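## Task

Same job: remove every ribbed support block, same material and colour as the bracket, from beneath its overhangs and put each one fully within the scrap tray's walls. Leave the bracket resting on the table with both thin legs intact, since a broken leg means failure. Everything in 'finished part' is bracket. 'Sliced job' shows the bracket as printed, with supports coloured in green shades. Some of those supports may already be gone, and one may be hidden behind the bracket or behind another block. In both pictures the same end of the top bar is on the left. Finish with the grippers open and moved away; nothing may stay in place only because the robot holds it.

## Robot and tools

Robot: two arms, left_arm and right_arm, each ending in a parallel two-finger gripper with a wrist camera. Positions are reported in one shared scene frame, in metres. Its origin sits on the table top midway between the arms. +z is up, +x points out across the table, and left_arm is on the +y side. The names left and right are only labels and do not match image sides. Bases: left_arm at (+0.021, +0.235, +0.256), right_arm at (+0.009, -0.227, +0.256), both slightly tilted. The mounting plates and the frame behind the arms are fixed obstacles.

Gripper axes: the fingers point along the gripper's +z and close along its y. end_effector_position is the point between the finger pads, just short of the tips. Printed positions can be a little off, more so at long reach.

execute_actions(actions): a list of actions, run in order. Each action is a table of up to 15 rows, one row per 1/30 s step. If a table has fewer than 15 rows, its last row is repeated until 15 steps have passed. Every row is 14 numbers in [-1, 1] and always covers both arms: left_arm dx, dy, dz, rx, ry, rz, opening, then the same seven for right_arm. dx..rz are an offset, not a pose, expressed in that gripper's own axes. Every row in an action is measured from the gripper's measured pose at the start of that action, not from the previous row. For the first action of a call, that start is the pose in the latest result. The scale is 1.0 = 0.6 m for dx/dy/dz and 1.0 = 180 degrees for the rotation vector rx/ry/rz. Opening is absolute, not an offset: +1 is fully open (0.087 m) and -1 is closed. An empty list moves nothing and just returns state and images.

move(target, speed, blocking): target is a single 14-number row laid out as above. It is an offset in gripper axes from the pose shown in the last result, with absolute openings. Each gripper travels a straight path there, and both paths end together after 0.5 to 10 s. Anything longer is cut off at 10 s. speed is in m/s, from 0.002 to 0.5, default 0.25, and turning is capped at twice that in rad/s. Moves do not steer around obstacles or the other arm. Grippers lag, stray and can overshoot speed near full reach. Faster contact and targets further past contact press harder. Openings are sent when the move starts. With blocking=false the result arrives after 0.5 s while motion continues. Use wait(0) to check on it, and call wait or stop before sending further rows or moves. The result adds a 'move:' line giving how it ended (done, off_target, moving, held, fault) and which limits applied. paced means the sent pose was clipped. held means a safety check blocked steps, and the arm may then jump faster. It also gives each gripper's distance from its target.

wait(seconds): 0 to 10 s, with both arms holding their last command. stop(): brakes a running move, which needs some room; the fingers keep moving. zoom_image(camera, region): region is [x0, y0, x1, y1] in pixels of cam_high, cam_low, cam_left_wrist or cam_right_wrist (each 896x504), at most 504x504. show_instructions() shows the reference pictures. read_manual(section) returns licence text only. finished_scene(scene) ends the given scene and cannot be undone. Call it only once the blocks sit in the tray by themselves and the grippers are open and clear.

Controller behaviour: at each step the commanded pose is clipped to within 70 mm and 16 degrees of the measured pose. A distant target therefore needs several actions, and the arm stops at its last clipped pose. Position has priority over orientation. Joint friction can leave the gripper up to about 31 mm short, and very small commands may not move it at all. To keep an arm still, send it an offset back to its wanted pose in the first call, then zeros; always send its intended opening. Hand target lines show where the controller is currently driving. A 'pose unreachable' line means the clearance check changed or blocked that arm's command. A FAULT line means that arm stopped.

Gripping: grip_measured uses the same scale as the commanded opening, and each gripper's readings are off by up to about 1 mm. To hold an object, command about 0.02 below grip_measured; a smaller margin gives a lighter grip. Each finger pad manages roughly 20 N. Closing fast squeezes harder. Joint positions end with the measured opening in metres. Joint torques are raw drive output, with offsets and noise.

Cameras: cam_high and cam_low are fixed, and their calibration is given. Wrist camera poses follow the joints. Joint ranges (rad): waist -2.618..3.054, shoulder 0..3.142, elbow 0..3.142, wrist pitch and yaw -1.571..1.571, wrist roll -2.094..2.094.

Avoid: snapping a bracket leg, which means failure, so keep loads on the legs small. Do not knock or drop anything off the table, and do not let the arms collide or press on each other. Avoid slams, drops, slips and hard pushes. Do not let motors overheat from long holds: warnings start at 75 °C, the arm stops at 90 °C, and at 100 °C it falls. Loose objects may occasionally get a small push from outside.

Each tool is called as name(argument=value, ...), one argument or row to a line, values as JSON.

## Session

show_instructions(
)

execute_actions(
  actions=[],
)

Reference images for this scene: finished part, sliced job.

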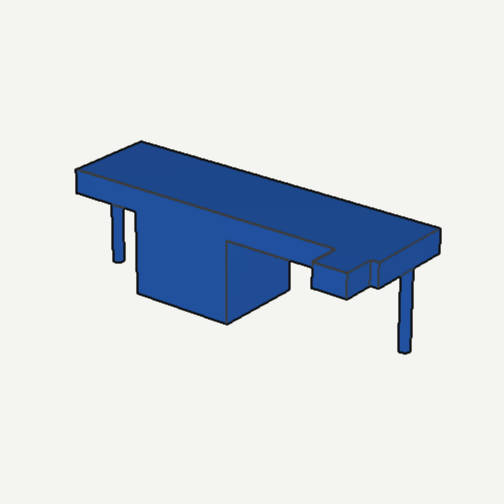

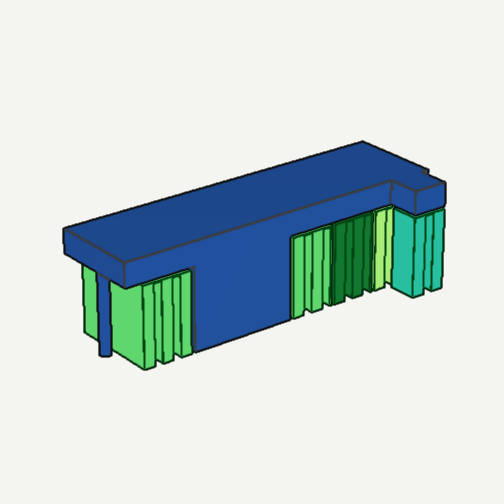

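Scene clock: 0.00 s.
left_arm: end_effector_position=(-0.0234, +0.7350, +0.3996) grip_measured=+0.996 end_effector_quat_wxyz=(-0.129, +0.023, +0.853, +0.505) | right_arm: end_effector_position=(+0.1990, -0.1472, +0.1466) grip_measured=+1.000 end_effector_quat_wxyz=(-0.443, -0.427, +0.709, +0.344)
Joint positions: left_arm=[1.487 1.658 0.975 0.233 0.013 1.538 0.087] | right_arm=[ 0.114  2.562  1.618 -1.497 -0.329 -1.01   0.087]
Joint velocities: left_arm=[ 0.017 -0.002 -0.007 -0.037 -0.022 -0.007 -0.   ] | right_arm=[-0.012 -0.002 -0.007 -0.081 -0.051 -0.081  0.   ]
Joint torques (N m, as the arm reports them, + toward a larger angle): no reading
Motor temperatures (°C, as the motors report them): left_arm=[25 46 29 31 25 25] | right_arm=[25 42 27 31 25 27]
Hand target (left_arm): -0.023, +0.735, +0.400; -0.129, +0.023, +0.853, +0.505
Hand target (right_arm): +0.199, -0.147, +0.147; -0.443, -0.427, +0.709, +0.344
camera_calibration (this result's frames):
cam_left_wrist: T_world_to_cam=[[-0.166638, -0.481642, -0.860379, 0.691347], [-0.470237, -0.728139, 0.498689, 0.339416], [-0.866666, 0.487682, -0.10515, -0.198581], [0, 0, 0, 1]] pos_world=[0.102707, 0.676968, 0.404677]
cam_right_wrist: T_world_to_cam=[[0.298466, -0.417241, -0.858387, 0.0063098], [0.551471, -0.658658, 0.511907, -0.262414], [-0.778972, -0.626162, 0.0335088, 0.198143], [0, 0, 0, 1]] pos_world=[0.297178, -0.0461387, 0.133108]

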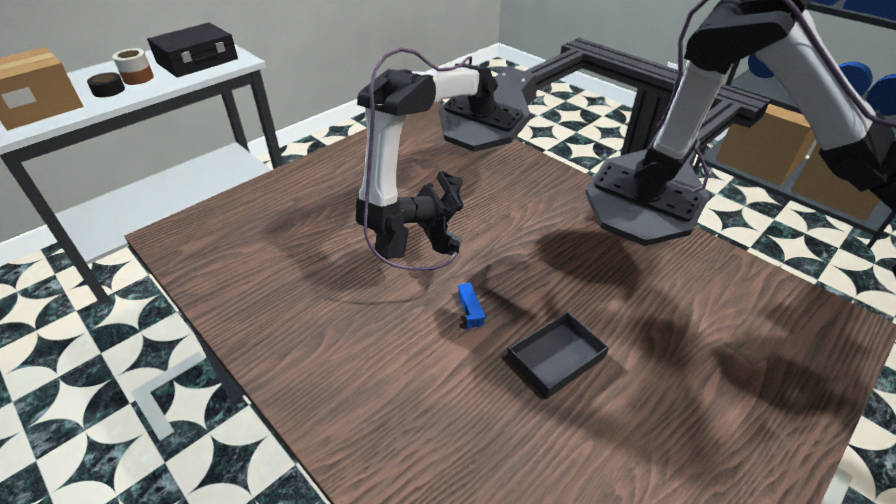

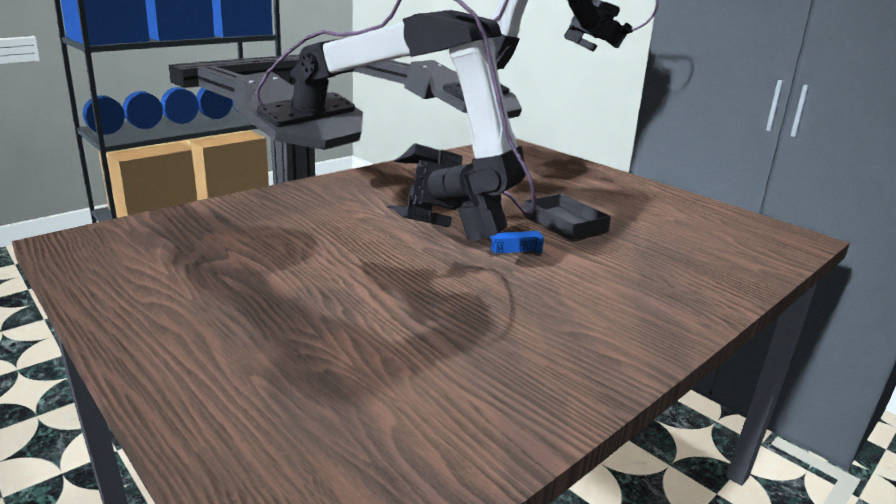

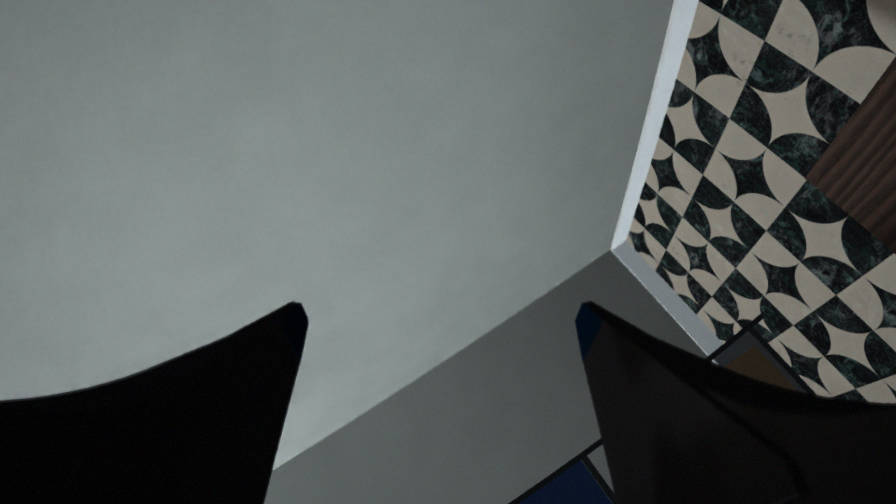

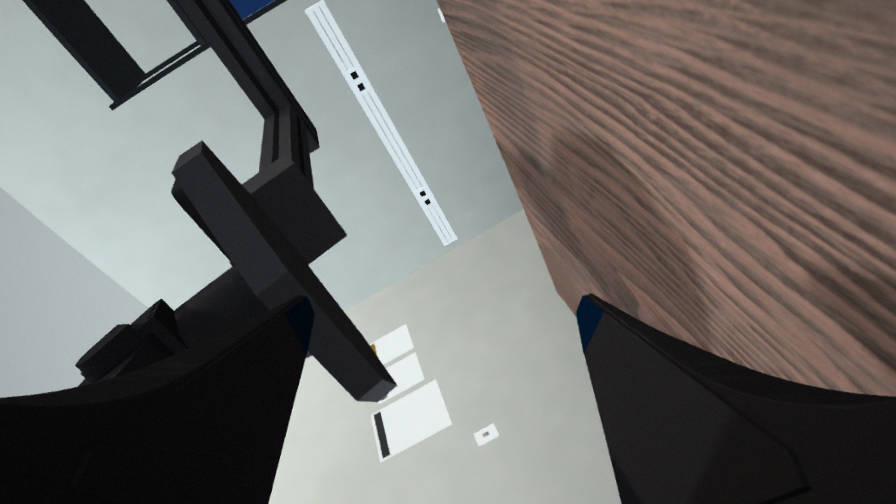

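zoom_image(
  camera="cam_low",
  region=[480, 215, 560, 270],
)

zoom_image(
  camera="cam_high",
  region=[430, 270, 520, 340],
)

Region (480, 215, 560, 270) of cam_low's 896x504 image, scaled by 6.300, with more detail than that image has; it fills the top 346 rows of this view, and the rest is white.

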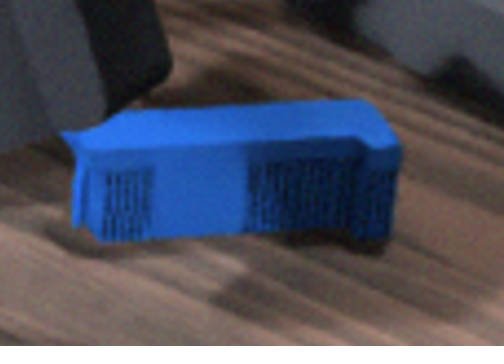

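Region (430, 270, 520, 340) of cam_high's 896x504 image, scaled by 5.600, with more detail than that image has.

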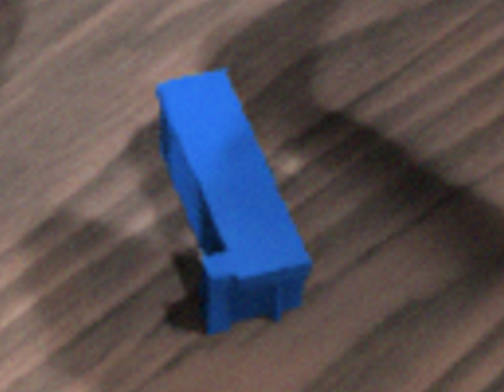

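move(
  target=[-0.6972, -0.4255, -0.3415, 0.229, -0.2198, -0.3, 0.3, -0.2777, 0.1118, -0.0953, 0.3526, -0.1395, 0.0046, 0.3],
  speed=0.25,
)

Scene clock: 106.43 s.
left_arm: end_effector_position=(+0.3922, +0.4736, +0.1913) grip_measured=+0.300 end_effector_quat_wxyz=(+0.408, -0.237, +0.868, +0.155) | right_arm: end_effector_position=(+0.2768, +0.0279, +0.1736) grip_measured=+0.300 end_effector_quat_wxyz=(+0.009, -0.501, +0.865, +0.010)
Joint positions: left_arm=[ 0.394  1.712  0.65   0.662  0.003 -0.018  0.057] | right_arm=[ 0.699  2.     1.334 -0.674  0.181 -0.226  0.057]
Joint velocities: left_arm=[ 0.012 -0.017 -0.002 -0.037 -0.051  0.007  0.   ] | right_arm=[ 0.007  0.002  0.012 -0.022  0.022  0.022 -0.   ]
Joint torques (N m, as the arm reports them, + toward a larger angle): left_arm=[ 0.43 -5.99  2.53  1.88 -0.1  -0.23] | right_arm=[  2.32 -11.5    3.59   0.43   0.01   0.09]
Motor temperatures (°C, as the motors report them): left_arm=[25 50 35 38 25 25] | right_arm=[25 57 27 35 25 27]
Hand target (left_arm): +0.381, +0.465, +0.175; +0.389, -0.241, +0.876, +0.149
Hand target (right_arm): +0.271, +0.024, +0.172; +0.005, -0.502, +0.865, +0.005
Off the commanded pose (left_arm): 0.024 m, 3 deg.
Off the commanded pose (right_arm): 0.007 m, 2 deg.
move: off_target (left_arm)
camera_calibration (this result's frames):
cam_left_wrist: T_world_to_cam=[[0.545234, -0.834775, -0.076623, 0.19365], [-0.838098, -0.544757, -0.0288337, 0.60669], [-0.0176713, 0.0799387, -0.996643, 0.297799], [0, 0, 0, 1]] pos_world=[0.408143, 0.468347, 0.329131]
cam_right_wrist: T_world_to_cam=[[0.857788, -0.513985, -0.0043113, -0.22109], [-0.334417, -0.564438, 0.754702, -0.00338621], [-0.390339, -0.645932, -0.656054, 0.380151], [0, 0, 0, 1]] pos_world=[0.336904, 0.130004, 0.251002]

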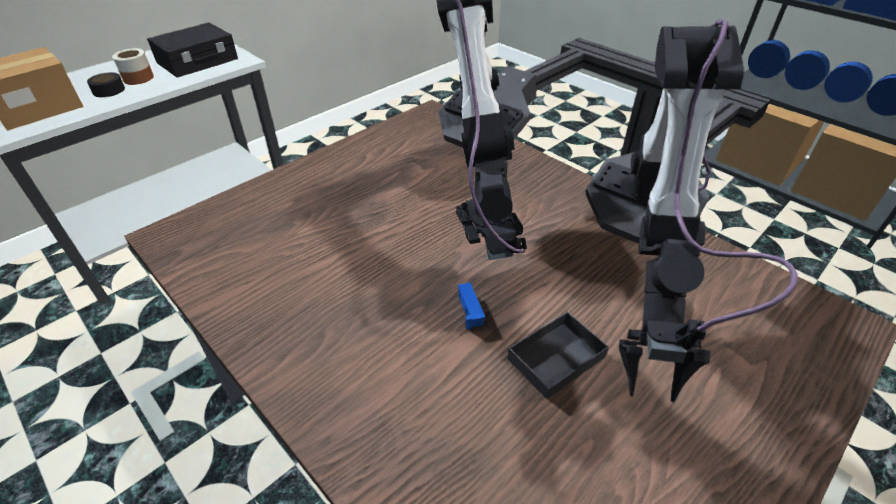

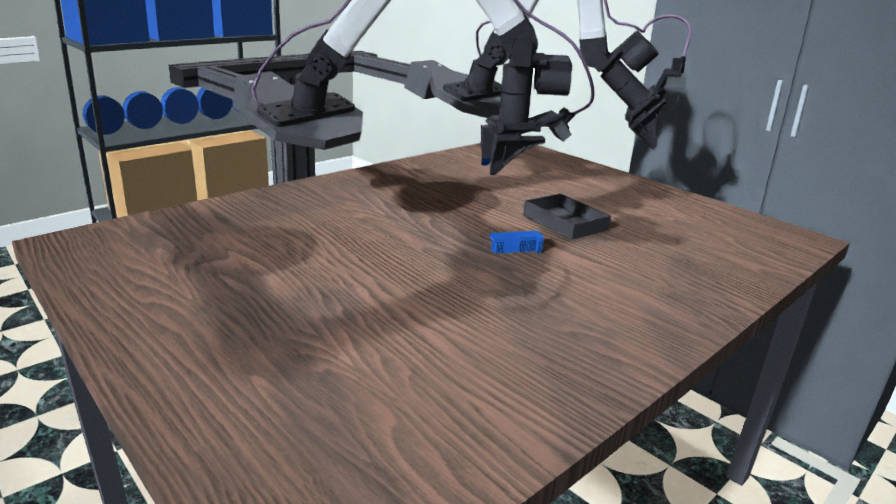

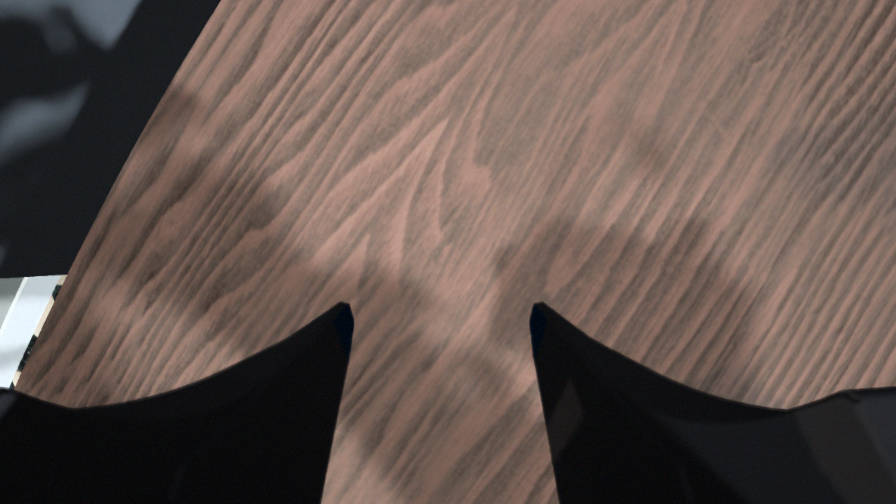

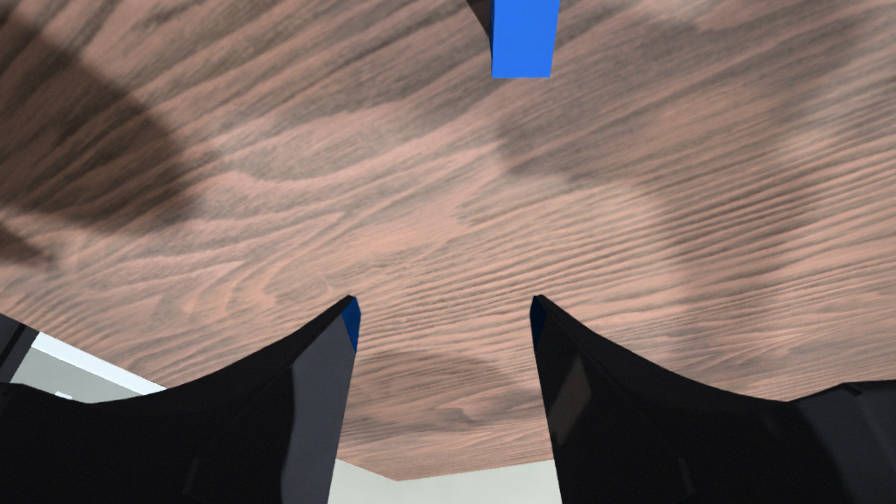

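execute_actions(
  actions=[],
)

Scene clock: 119.47 s.
left_arm: end_effector_position=(+0.3924, +0.4738, +0.1915) grip_measured=+0.300 end_effector_quat_wxyz=(+0.409, -0.237, +0.867, +0.155) | right_arm: end_effector_position=(+0.2769, +0.0278, +0.1736) grip_measured=+0.300 end_effector_quat_wxyz=(+0.009, -0.501, +0.865, +0.009)
Joint positions: left_arm=[ 0.394  1.712  0.65   0.664  0.003 -0.019  0.057] | right_arm=[ 0.699  2.     1.334 -0.674  0.182 -0.225  0.057]
Joint velocities: left_arm=[-0.002 -0.027 -0.007  0.066  0.037 -0.022  0.   ] | right_arm=[-0.017 -0.002 -0.007 -0.022  0.037 -0.007 -0.   ]
Joint torques (N m, as the arm reports them, + toward a larger angle): left_arm=[ 0.45 -5.96  2.67  1.87 -0.11 -0.22] | right_arm=[  2.36 -11.52   3.54   0.45   0.     0.11]
Motor temperatures (°C, as the motors report them): left_arm=[25 49 34 39 25 25] | right_arm=[26 58 27 34 25 27]
Hand target (left_arm): +0.381, +0.465, +0.175; +0.389, -0.241, +0.876, +0.149
Hand target (right_arm): +0.271, +0.024, +0.172; +0.005, -0.502, +0.865, +0.005
Off the commanded pose (left_arm): 0.024 m, 3 deg.
Off the commanded pose (right_arm): 0.007 m, 2 deg.
camera_calibration (this result's frames):
cam_left_wrist: T_world_to_cam=[[0.546086, -0.834281, -0.0759339, 0.19296], [-0.837576, -0.545473, -0.0304308, 0.607424], [-0.0160321, 0.0802182, -0.996648, 0.297277], [0, 0, 0, 1]] pos_world=[0.408157, 0.468469, 0.329417]
cam_right_wrist: T_world_to_cam=[[0.857585, -0.514329, -0.0035742, -0.221267], [-0.335058, -0.563916, 0.754808, -0.00326474], [-0.390236, -0.646115, -0.655936, 0.38009], [0, 0, 0, 1]] pos_world=[0.336986, 0.129937, 0.250988]

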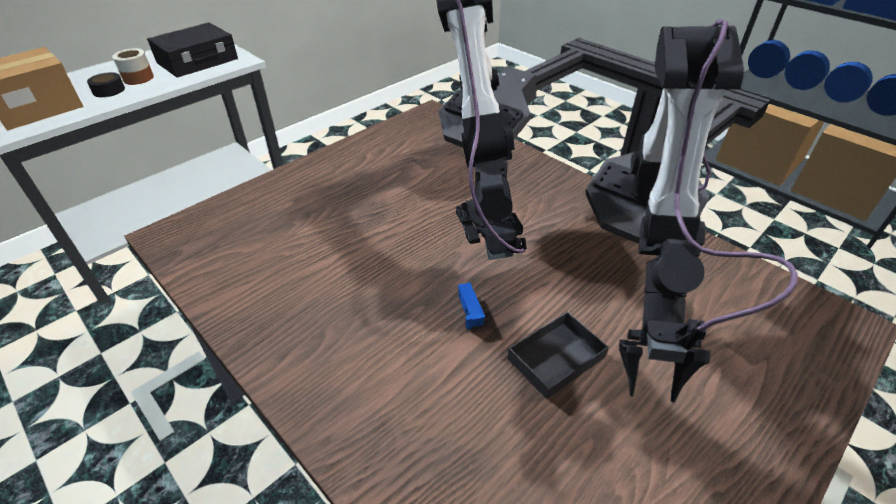

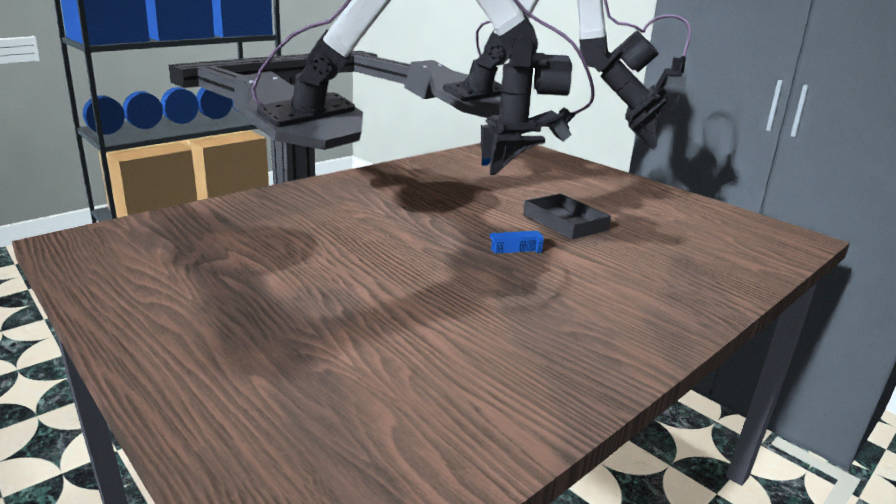

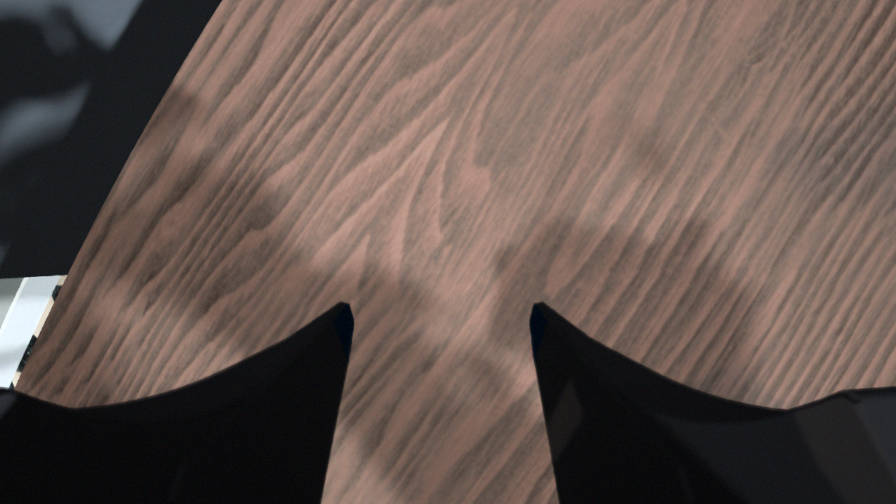

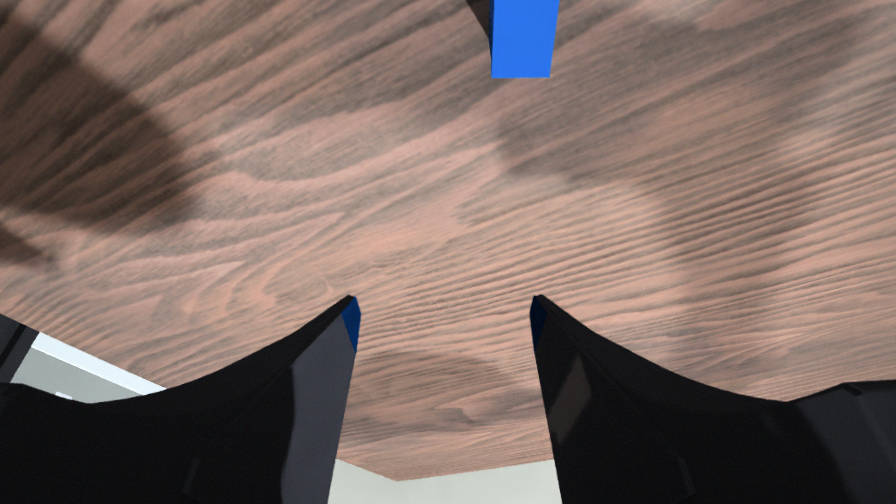

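move(
  target=[0,0,0,0,0,0,0.3, -0.0767,-0.0617,0.125,0,0,0,0.3],
  speed=0.15,
)

Scene clock: 151.97 s.
left_arm: end_effector_position=(+0.3924, +0.4738, +0.1915) grip_measured=+0.300 end_effector_quat_wxyz=(+0.409, -0.237, +0.867, +0.155) | right_arm: end_effector_position=(+0.3276, +0.0525, +0.1028) grip_measured=+0.300 end_effector_quat_wxyz=(+0.009, -0.502, +0.865, +0.007)
Joint positions: left_arm=[ 0.394  1.712  0.65   0.664  0.003 -0.019  0.057] | right_arm=[ 0.624  2.315  1.616 -0.628  0.169 -0.301  0.057]
Joint velocities: left_arm=[-0.002  0.002  0.012  0.037 -0.007 -0.022 -0.001] | right_arm=[-0.012  0.002  0.002 -0.037 -0.037  0.007 -0.001]
Joint torques (N m, as the arm reports them, + toward a larger angle): left_arm=[ 1.33 -7.73  4.95  1.82  0.   -0.15] | right_arm=[  1.21 -11.77   7.34   0.35  -0.2   -0.03]
Motor temperatures (°C, as the motors report them): left_arm=[25 47 32 39 25 25] | right_arm=[26 59 28 33 25 27]
Hand target (left_arm): +0.392, +0.474, +0.192; +0.409, -0.237, +0.867, +0.155
Hand target (right_arm): +0.332, +0.053, +0.100; +0.009, -0.501, +0.865, +0.009
Off the commanded pose (left_arm): 0.000 m, 0 deg.
Off the commanded pose (right_arm): 0.006 m, 0 deg.
move: done
camera_calibration (this result's frames):
cam_left_wrist: T_world_to_cam=[[0.546086, -0.834281, -0.0759339, 0.19296], [-0.837576, -0.545473, -0.0304308, 0.607424], [-0.0160321, 0.0802182, -0.996648, 0.297277], [0, 0, 0, 1]] pos_world=[0.408157, 0.468469, 0.329417]
cam_right_wrist: T_world_to_cam=[[0.858327, -0.513102, 0.00108042, -0.25311], [-0.336403, -0.56115, 0.756269, 0.0812456], [-0.387437, -0.64949, -0.65426, 0.36847], [0, 0, 0, 1]] pos_world=[0.387342, 0.155037, 0.179905]

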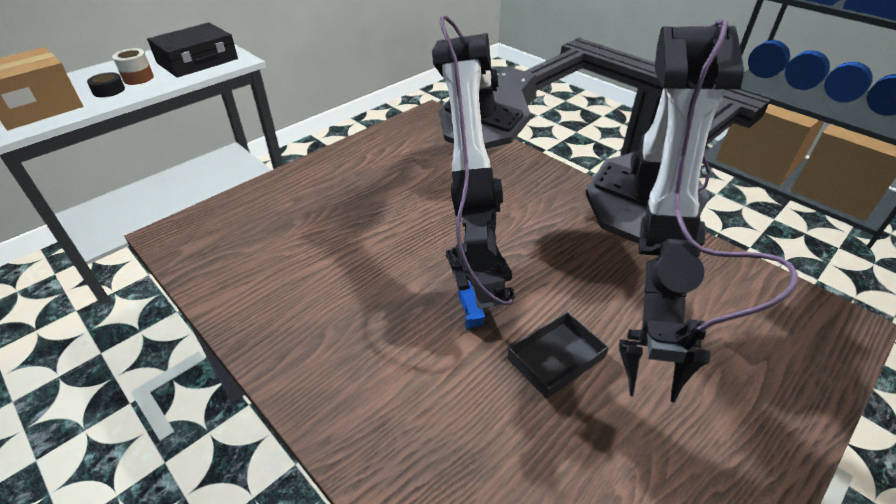

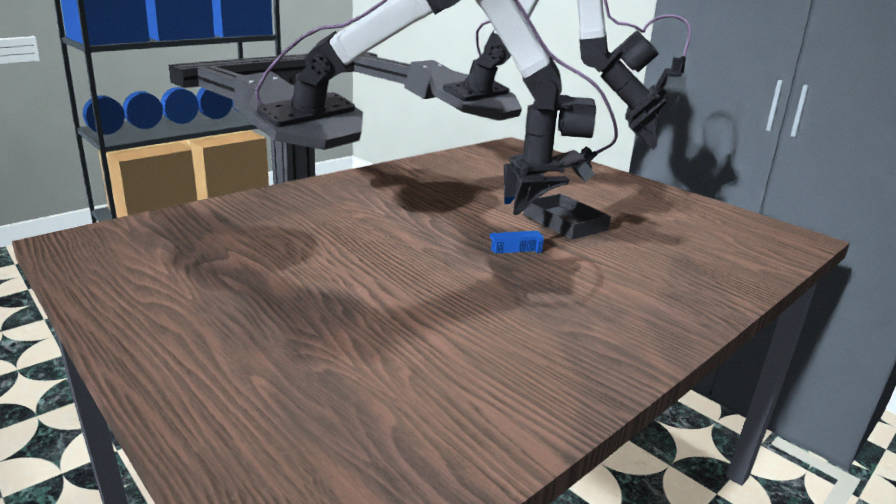

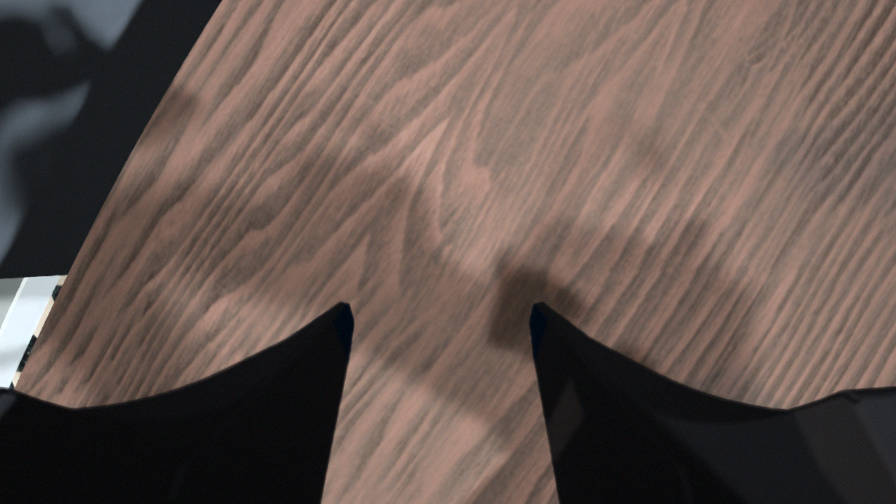

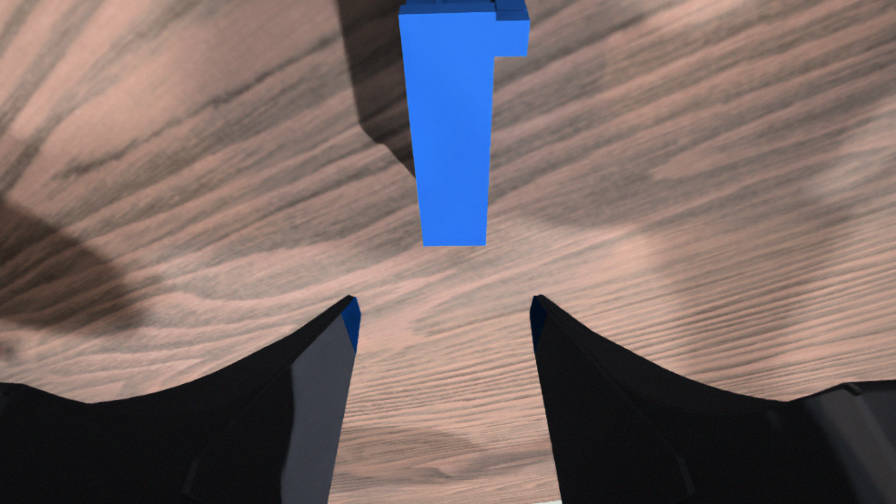

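show_instructions(
)

move(
  target=[0,0,0,0,0,0,0.3, 0.0,-0.004,0.095,0,0,-0.0102,0.3],
  speed=0.1,
)

Reference images for this scene: finished part, sliced job.

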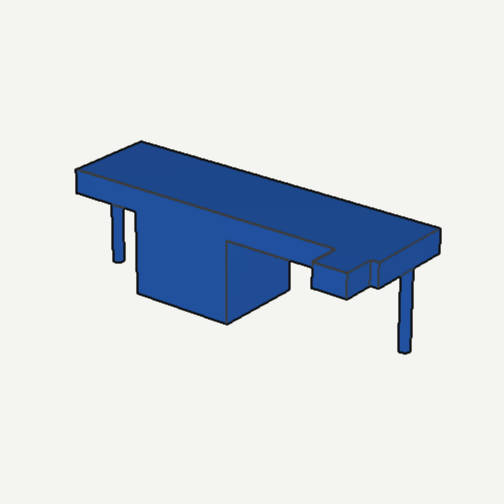

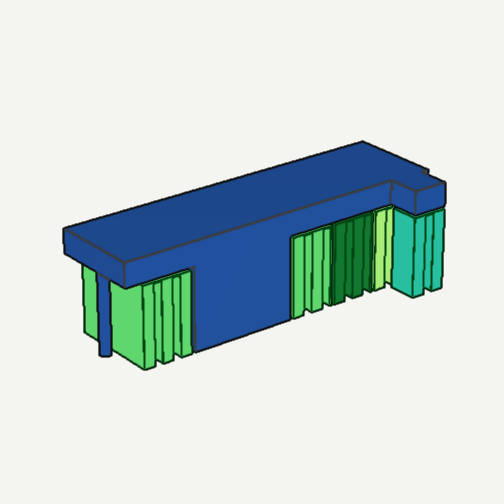

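Scene clock: 168.37 s.
left_arm: end_effector_position=(+0.3924, +0.4738, +0.1915) grip_measured=+0.300 end_effector_quat_wxyz=(+0.409, -0.237, +0.867, +0.155) | right_arm: end_effector_position=(+0.3235, +0.0521, +0.0493) grip_measured=+0.300 end_effector_quat_wxyz=(+0.004, -0.518, +0.855, +0.004)
Joint positions: left_arm=[ 0.394  1.712  0.65   0.664  0.003 -0.019  0.057] | right_arm=[ 0.613  2.456  1.639 -0.519  0.169 -0.347  0.057]
Joint velocities: left_arm=[-0.002 -0.012 -0.022  0.037 -0.066 -0.051  0.001] | right_arm=[-0.007 -0.017 -0.002 -0.007 -0.007  0.007  0.   ]
Joint torques (N m, as the arm reports them, + toward a larger angle): left_arm=[ 1.36 -7.8   4.96  1.82 -0.03 -0.18] | right_arm=[  0.96 -12.14   6.63   0.41  -0.18  -0.04]
Motor temperatures (°C, as the motors report them): left_arm=[25 48 32 40 25 25] | right_arm=[26 59 30 32 25 27]
Hand target (left_arm): +0.392, +0.474, +0.192; +0.409, -0.237, +0.867, +0.155
Hand target (right_arm): +0.330, +0.053, +0.046; +0.009, -0.516, +0.857, +0.006
Off the commanded pose (left_arm): 0.000 m, 0 deg.
Off the commanded pose (right_arm): 0.008 m, 1 deg.
move: done
camera_calibration (this result's frames):
cam_left_wrist: T_world_to_cam=[[0.546086, -0.834281, -0.0759339, 0.19296], [-0.837576, -0.545473, -0.0304308, 0.607424], [-0.0160321, 0.0802182, -0.996648, 0.297277], [0, 0, 0, 1]] pos_world=[0.408157, 0.468469, 0.329417]
cam_right_wrist: T_world_to_cam=[[0.876987, -0.480514, 0.000678793, -0.257398], [-0.310823, -0.566205, 0.763413, 0.111768], [-0.366447, -0.669714, -0.64591, 0.325412], [0, 0, 0, 1]] pos_world=[0.379721, 0.157533, 0.125036]

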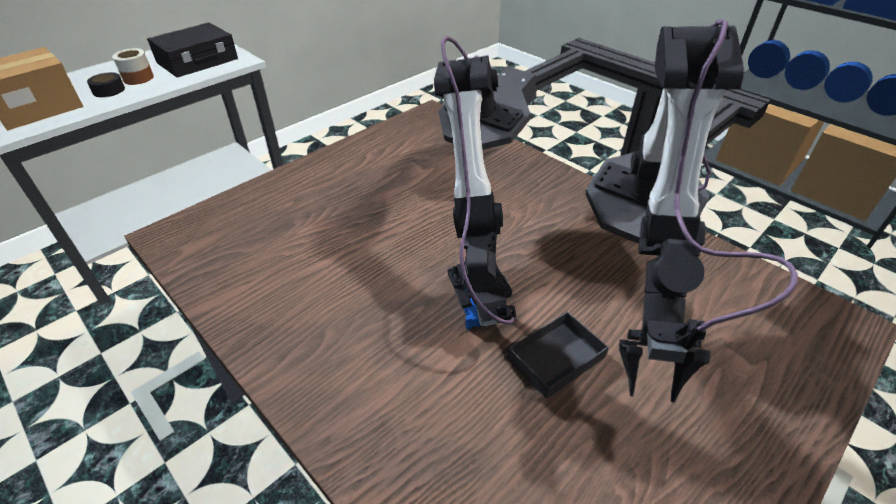

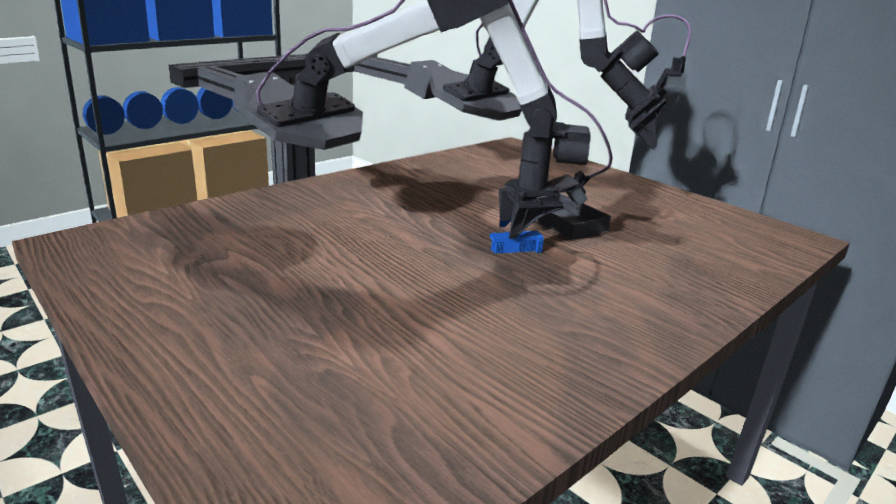

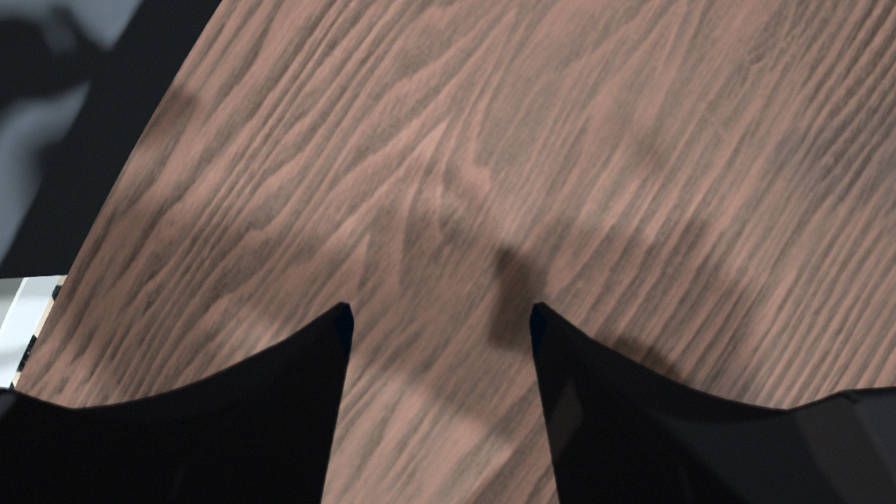

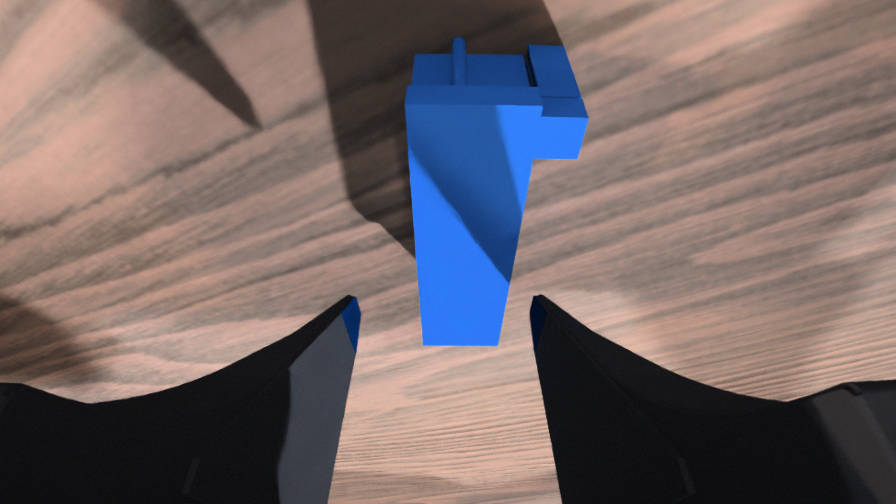

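move(
  target=[0,0,0,0,0,0,0.3, -0.0067,-0.02,0.043,0,0,0,0.3],
  speed=0.05,
)

Scene clock: 176.37 s.
left_arm: end_effector_position=(+0.3924, +0.4738, +0.1915) grip_measured=+0.300 end_effector_quat_wxyz=(+0.409, -0.237, +0.867, +0.155) | right_arm: end_effector_position=(+0.3308, +0.0503, +0.0283) grip_measured=+0.300 end_effector_quat_wxyz=(+0.001, -0.519, +0.855, +0.001)
Joint positions: left_arm=[ 0.394  1.712  0.65   0.664  0.003 -0.019  0.057] | right_arm=[ 0.594  2.53   1.701 -0.511  0.169 -0.368  0.057]
Joint velocities: left_arm=[ 0.007 -0.012 -0.002  0.022 -0.081  0.022  0.   ] | right_arm=[-0.002  0.007  0.002 -0.051  0.007 -0.022 -0.001]
Joint torques (N m, as the arm reports them, + toward a larger angle): left_arm=[ 1.34 -7.81  4.9   1.82  0.   -0.17] | right_arm=[  1.08 -11.88   6.77   0.41  -0.18  -0.05]
Motor temperatures (°C, as the motors report them): left_arm=[25 49 32 40 25 25] | right_arm=[26 60 30 32 25 27]
Hand target (left_arm): +0.392, +0.474, +0.192; +0.409, -0.237, +0.867, +0.155
Hand target (right_arm): +0.336, +0.051, +0.024; +0.005, -0.518, +0.855, +0.004
Off the commanded pose (left_arm): 0.000 m, 0 deg.
Off the commanded pose (right_arm): 0.007 m, 1 deg.
move: done
camera_calibration (this result's frames):
cam_left_wrist: T_world_to_cam=[[0.546086, -0.834281, -0.0759339, 0.19296], [-0.837576, -0.545473, -0.0304308, 0.607424], [-0.0160321, 0.0802182, -0.996648, 0.297277], [0, 0, 0, 1]] pos_world=[0.408157, 0.468469, 0.329417]
cam_right_wrist: T_world_to_cam=[[0.878409, -0.477902, 0.00262656, -0.265321], [-0.307516, -0.561007, 0.768573, 0.127508], [-0.365829, -0.67593, -0.639756, 0.313326], [0, 0, 0, 1]] pos_world=[0.386895, 0.156522, 0.10315]

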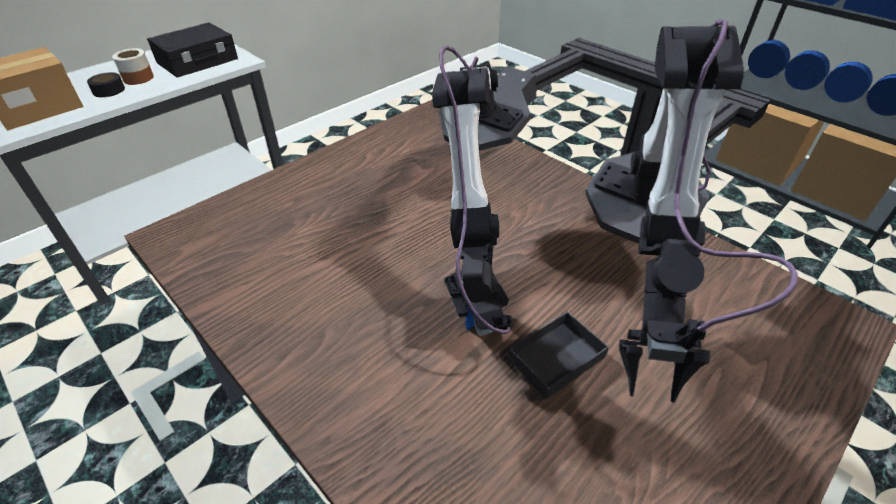

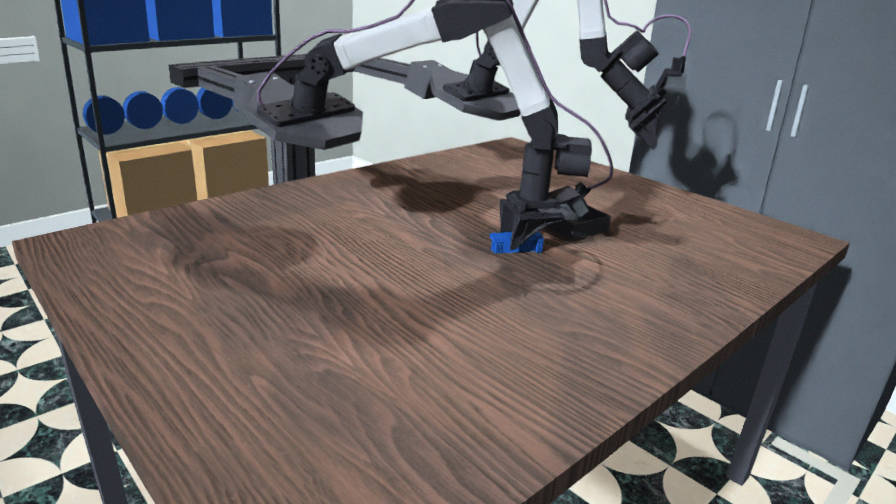

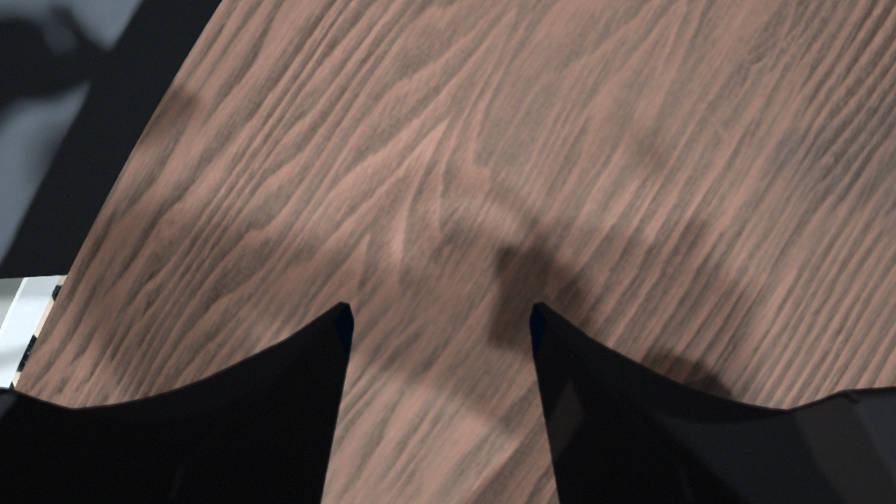

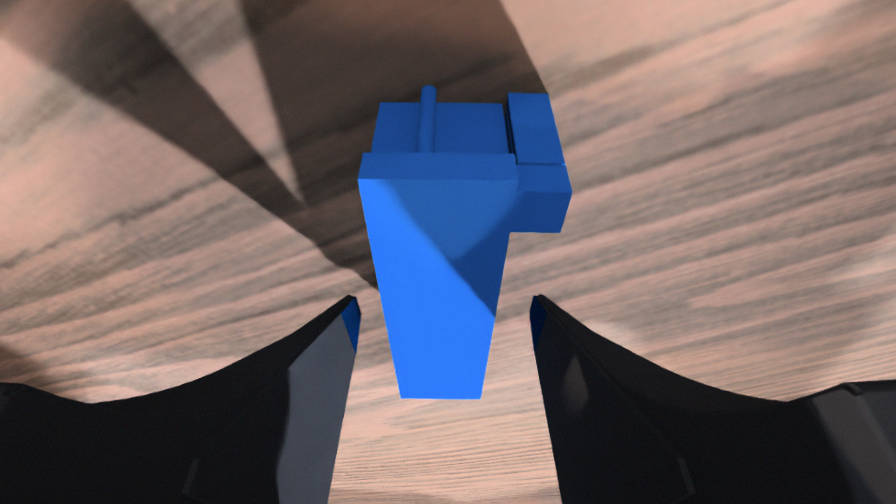

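execute_actions(
  actions=[
    [[0,0,0,0,0,0,0.3,0,0,0,0,0,0,0.26],[0,0,0,0,0,0,0.3,0,0,0,0,0,0,0.22],[0,0,0,0,0,0,0.3,0,0,0,0,0,0,0.18],[0,0,0,0,0,0,0.3,0,0,0,0,0,0,0.14],[0,0,0,0,0,0,0.3,0,0,0,0,0,0,0.10],[0,0,0,0,0,0,0.3,0,0,0,0,0,0,0.06],[0,0,0,0,0,0,0.3,0,0,0,0,0,0,0.02],[0,0,0,0,0,0,0.3,0,0,0,0,0,0,-0.02],[0,0,0,0,0,0,0.3,0,0,0,0,0,0,-0.06],[0,0,0,0,0,0,0.3,0,0,0,0,0,0,-0.10],[0,0,0,0,0,0,0.3,0,0,0,0,0,0,-0.13],[0,0,0,0,0,0,0.3,0,0,0,0,0,0,-0.16],[0,0,0,0,0,0,0.3,0,0,0,0,0,0,-0.19],[0,0,0,0,0,0,0.3,0,0,0,0,0,0,-0.21],[0,0,0,0,0,0,0.3,0,0,0,0,0,0,-0.23]],
    [[0,0,0,0,0,0,0.3,0,0,0,0,0,0,-0.24],[0,0,0,0,0,0,0.3,0,0,0,0,0,0,-0.25],[0,0,0,0,0,0,0.3,0,0,0,0,0,0,-0.26],[0,0,0,0,0,0,0.3,0,0,0,0,0,0,-0.27],[0,0,0,0,0,0,0.3,0,0,0,0,0,0,-0.28],[0,0,0,0,0,0,0.3,0,0,0,0,0,0,-0.29],[0,0,0,0,0,0,0.3,0,0,0,0,0,0,-0.30],[0,0,0,0,0,0,0.3,0,0,0,0,0,0,-0.31],[0,0,0,0,0,0,0.3,0,0,0,0,0,0,-0.32],[0,0,0,0,0,0,0.3,0,0,0,0,0,0,-0.33],[0,0,0,0,0,0,0.3,0,0,0,0,0,0,-0.345],[0,0,0,0,0,0,0.3,0,0,0,0,0,0,-0.36],[0,0,0,0,0,0,0.3,0,0,0,0,0,0,-0.375],[0,0,0,0,0,0,0.3,0,0,0,0,0,0,-0.39],[0,0,0,0,0,0,0.3,0,0,0,0,0,0,-0.40]],
  ],
)

Scene clock: 189.20 s.
left_arm: end_effector_position=(+0.3924, +0.4738, +0.1915) grip_measured=+0.300 end_effector_quat_wxyz=(+0.409, -0.237, +0.867, +0.155) | right_arm: end_effector_position=(+0.3310, +0.0504, +0.0284) grip_measured=-0.338 end_effector_quat_wxyz=(+0.001, -0.520, +0.854, +0.001)
Joint positions: left_arm=[ 0.394  1.712  0.65   0.664  0.003 -0.019  0.057] | right_arm=[ 0.594  2.53   1.701 -0.511  0.169 -0.369  0.029]
Joint velocities: left_arm=[-0.007 -0.002  0.012  0.022  0.007  0.051 -0.   ] | right_arm=[-0.002 -0.017  0.002  0.066 -0.022  0.066 -0.001]
Joint torques (N m, as the arm reports them, + toward a larger angle): left_arm=[ 1.36 -7.79  4.94  1.81  0.   -0.17] | right_arm=[  2.08 -13.31   4.83   0.34  -0.11   0.03]
Motor temperatures (°C, as the motors report them): left_arm=[25 49 32 40 25 25] | right_arm=[26 61 31 32 25 27]
Hand target (left_arm): +0.392, +0.474, +0.192; +0.409, -0.237, +0.867, +0.155
Hand target (right_arm): +0.331, +0.050, +0.028; +0.001, -0.520, +0.854, +0.001
Off the commanded pose (left_arm): 0.000 m, 0 deg.
Off the commanded pose (right_arm): 0.000 m, 0 deg.
camera_calibration (this result's frames):
cam_left_wrist: T_world_to_cam=[[0.546086, -0.834281, -0.0759339, 0.19296], [-0.837576, -0.545473, -0.0304308, 0.607424], [-0.0160321, 0.0802182, -0.996648, 0.297277], [0, 0, 0, 1]] pos_world=[0.408157, 0.468469, 0.329417]
cam_right_wrist: T_world_to_cam=[[0.878742, -0.477289, 0.00275785, -0.265562], [-0.307343, -0.561412, 0.768347, 0.127536], [-0.365175, -0.676026, -0.640028, 0.31327], [0, 0, 0, 1]] pos_world=[0.386956, 0.156629, 0.103242]

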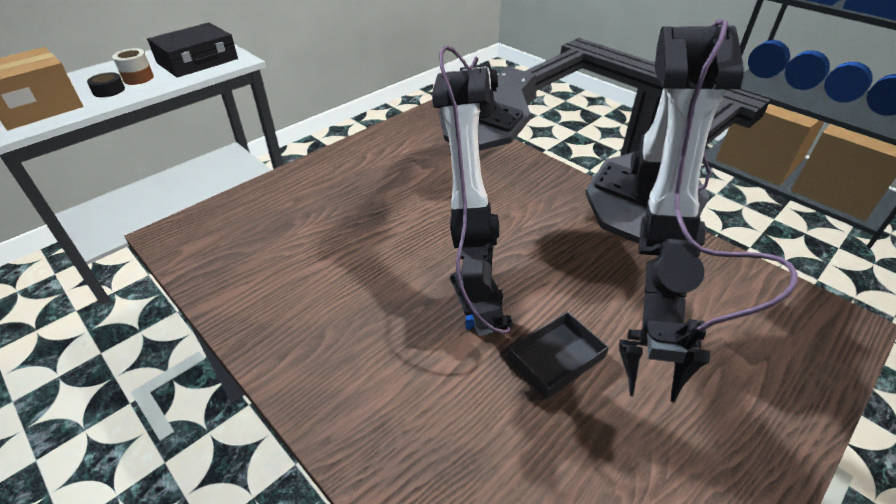

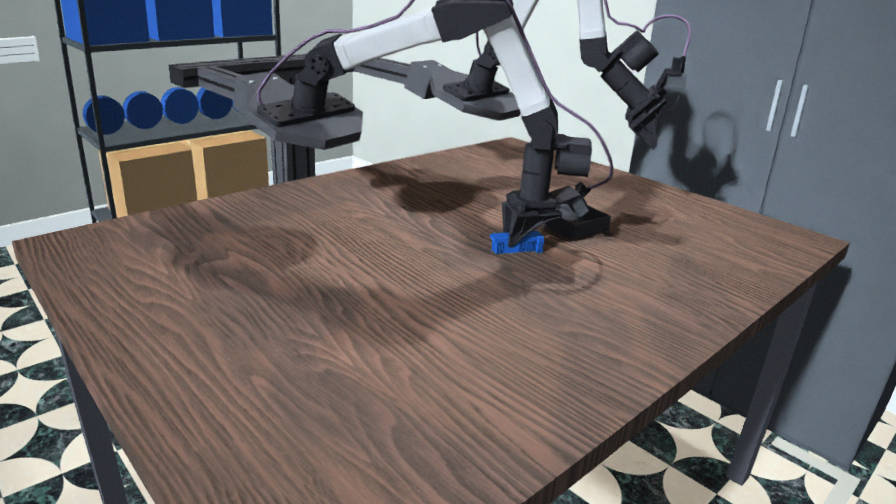

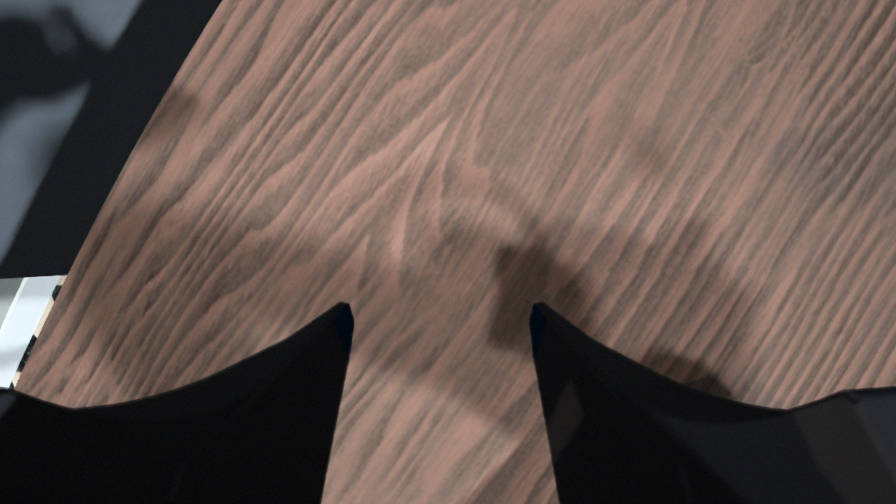

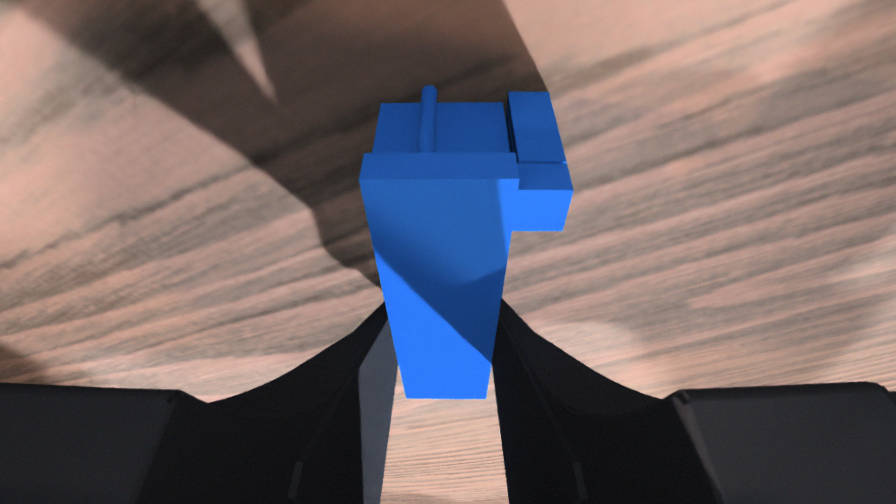

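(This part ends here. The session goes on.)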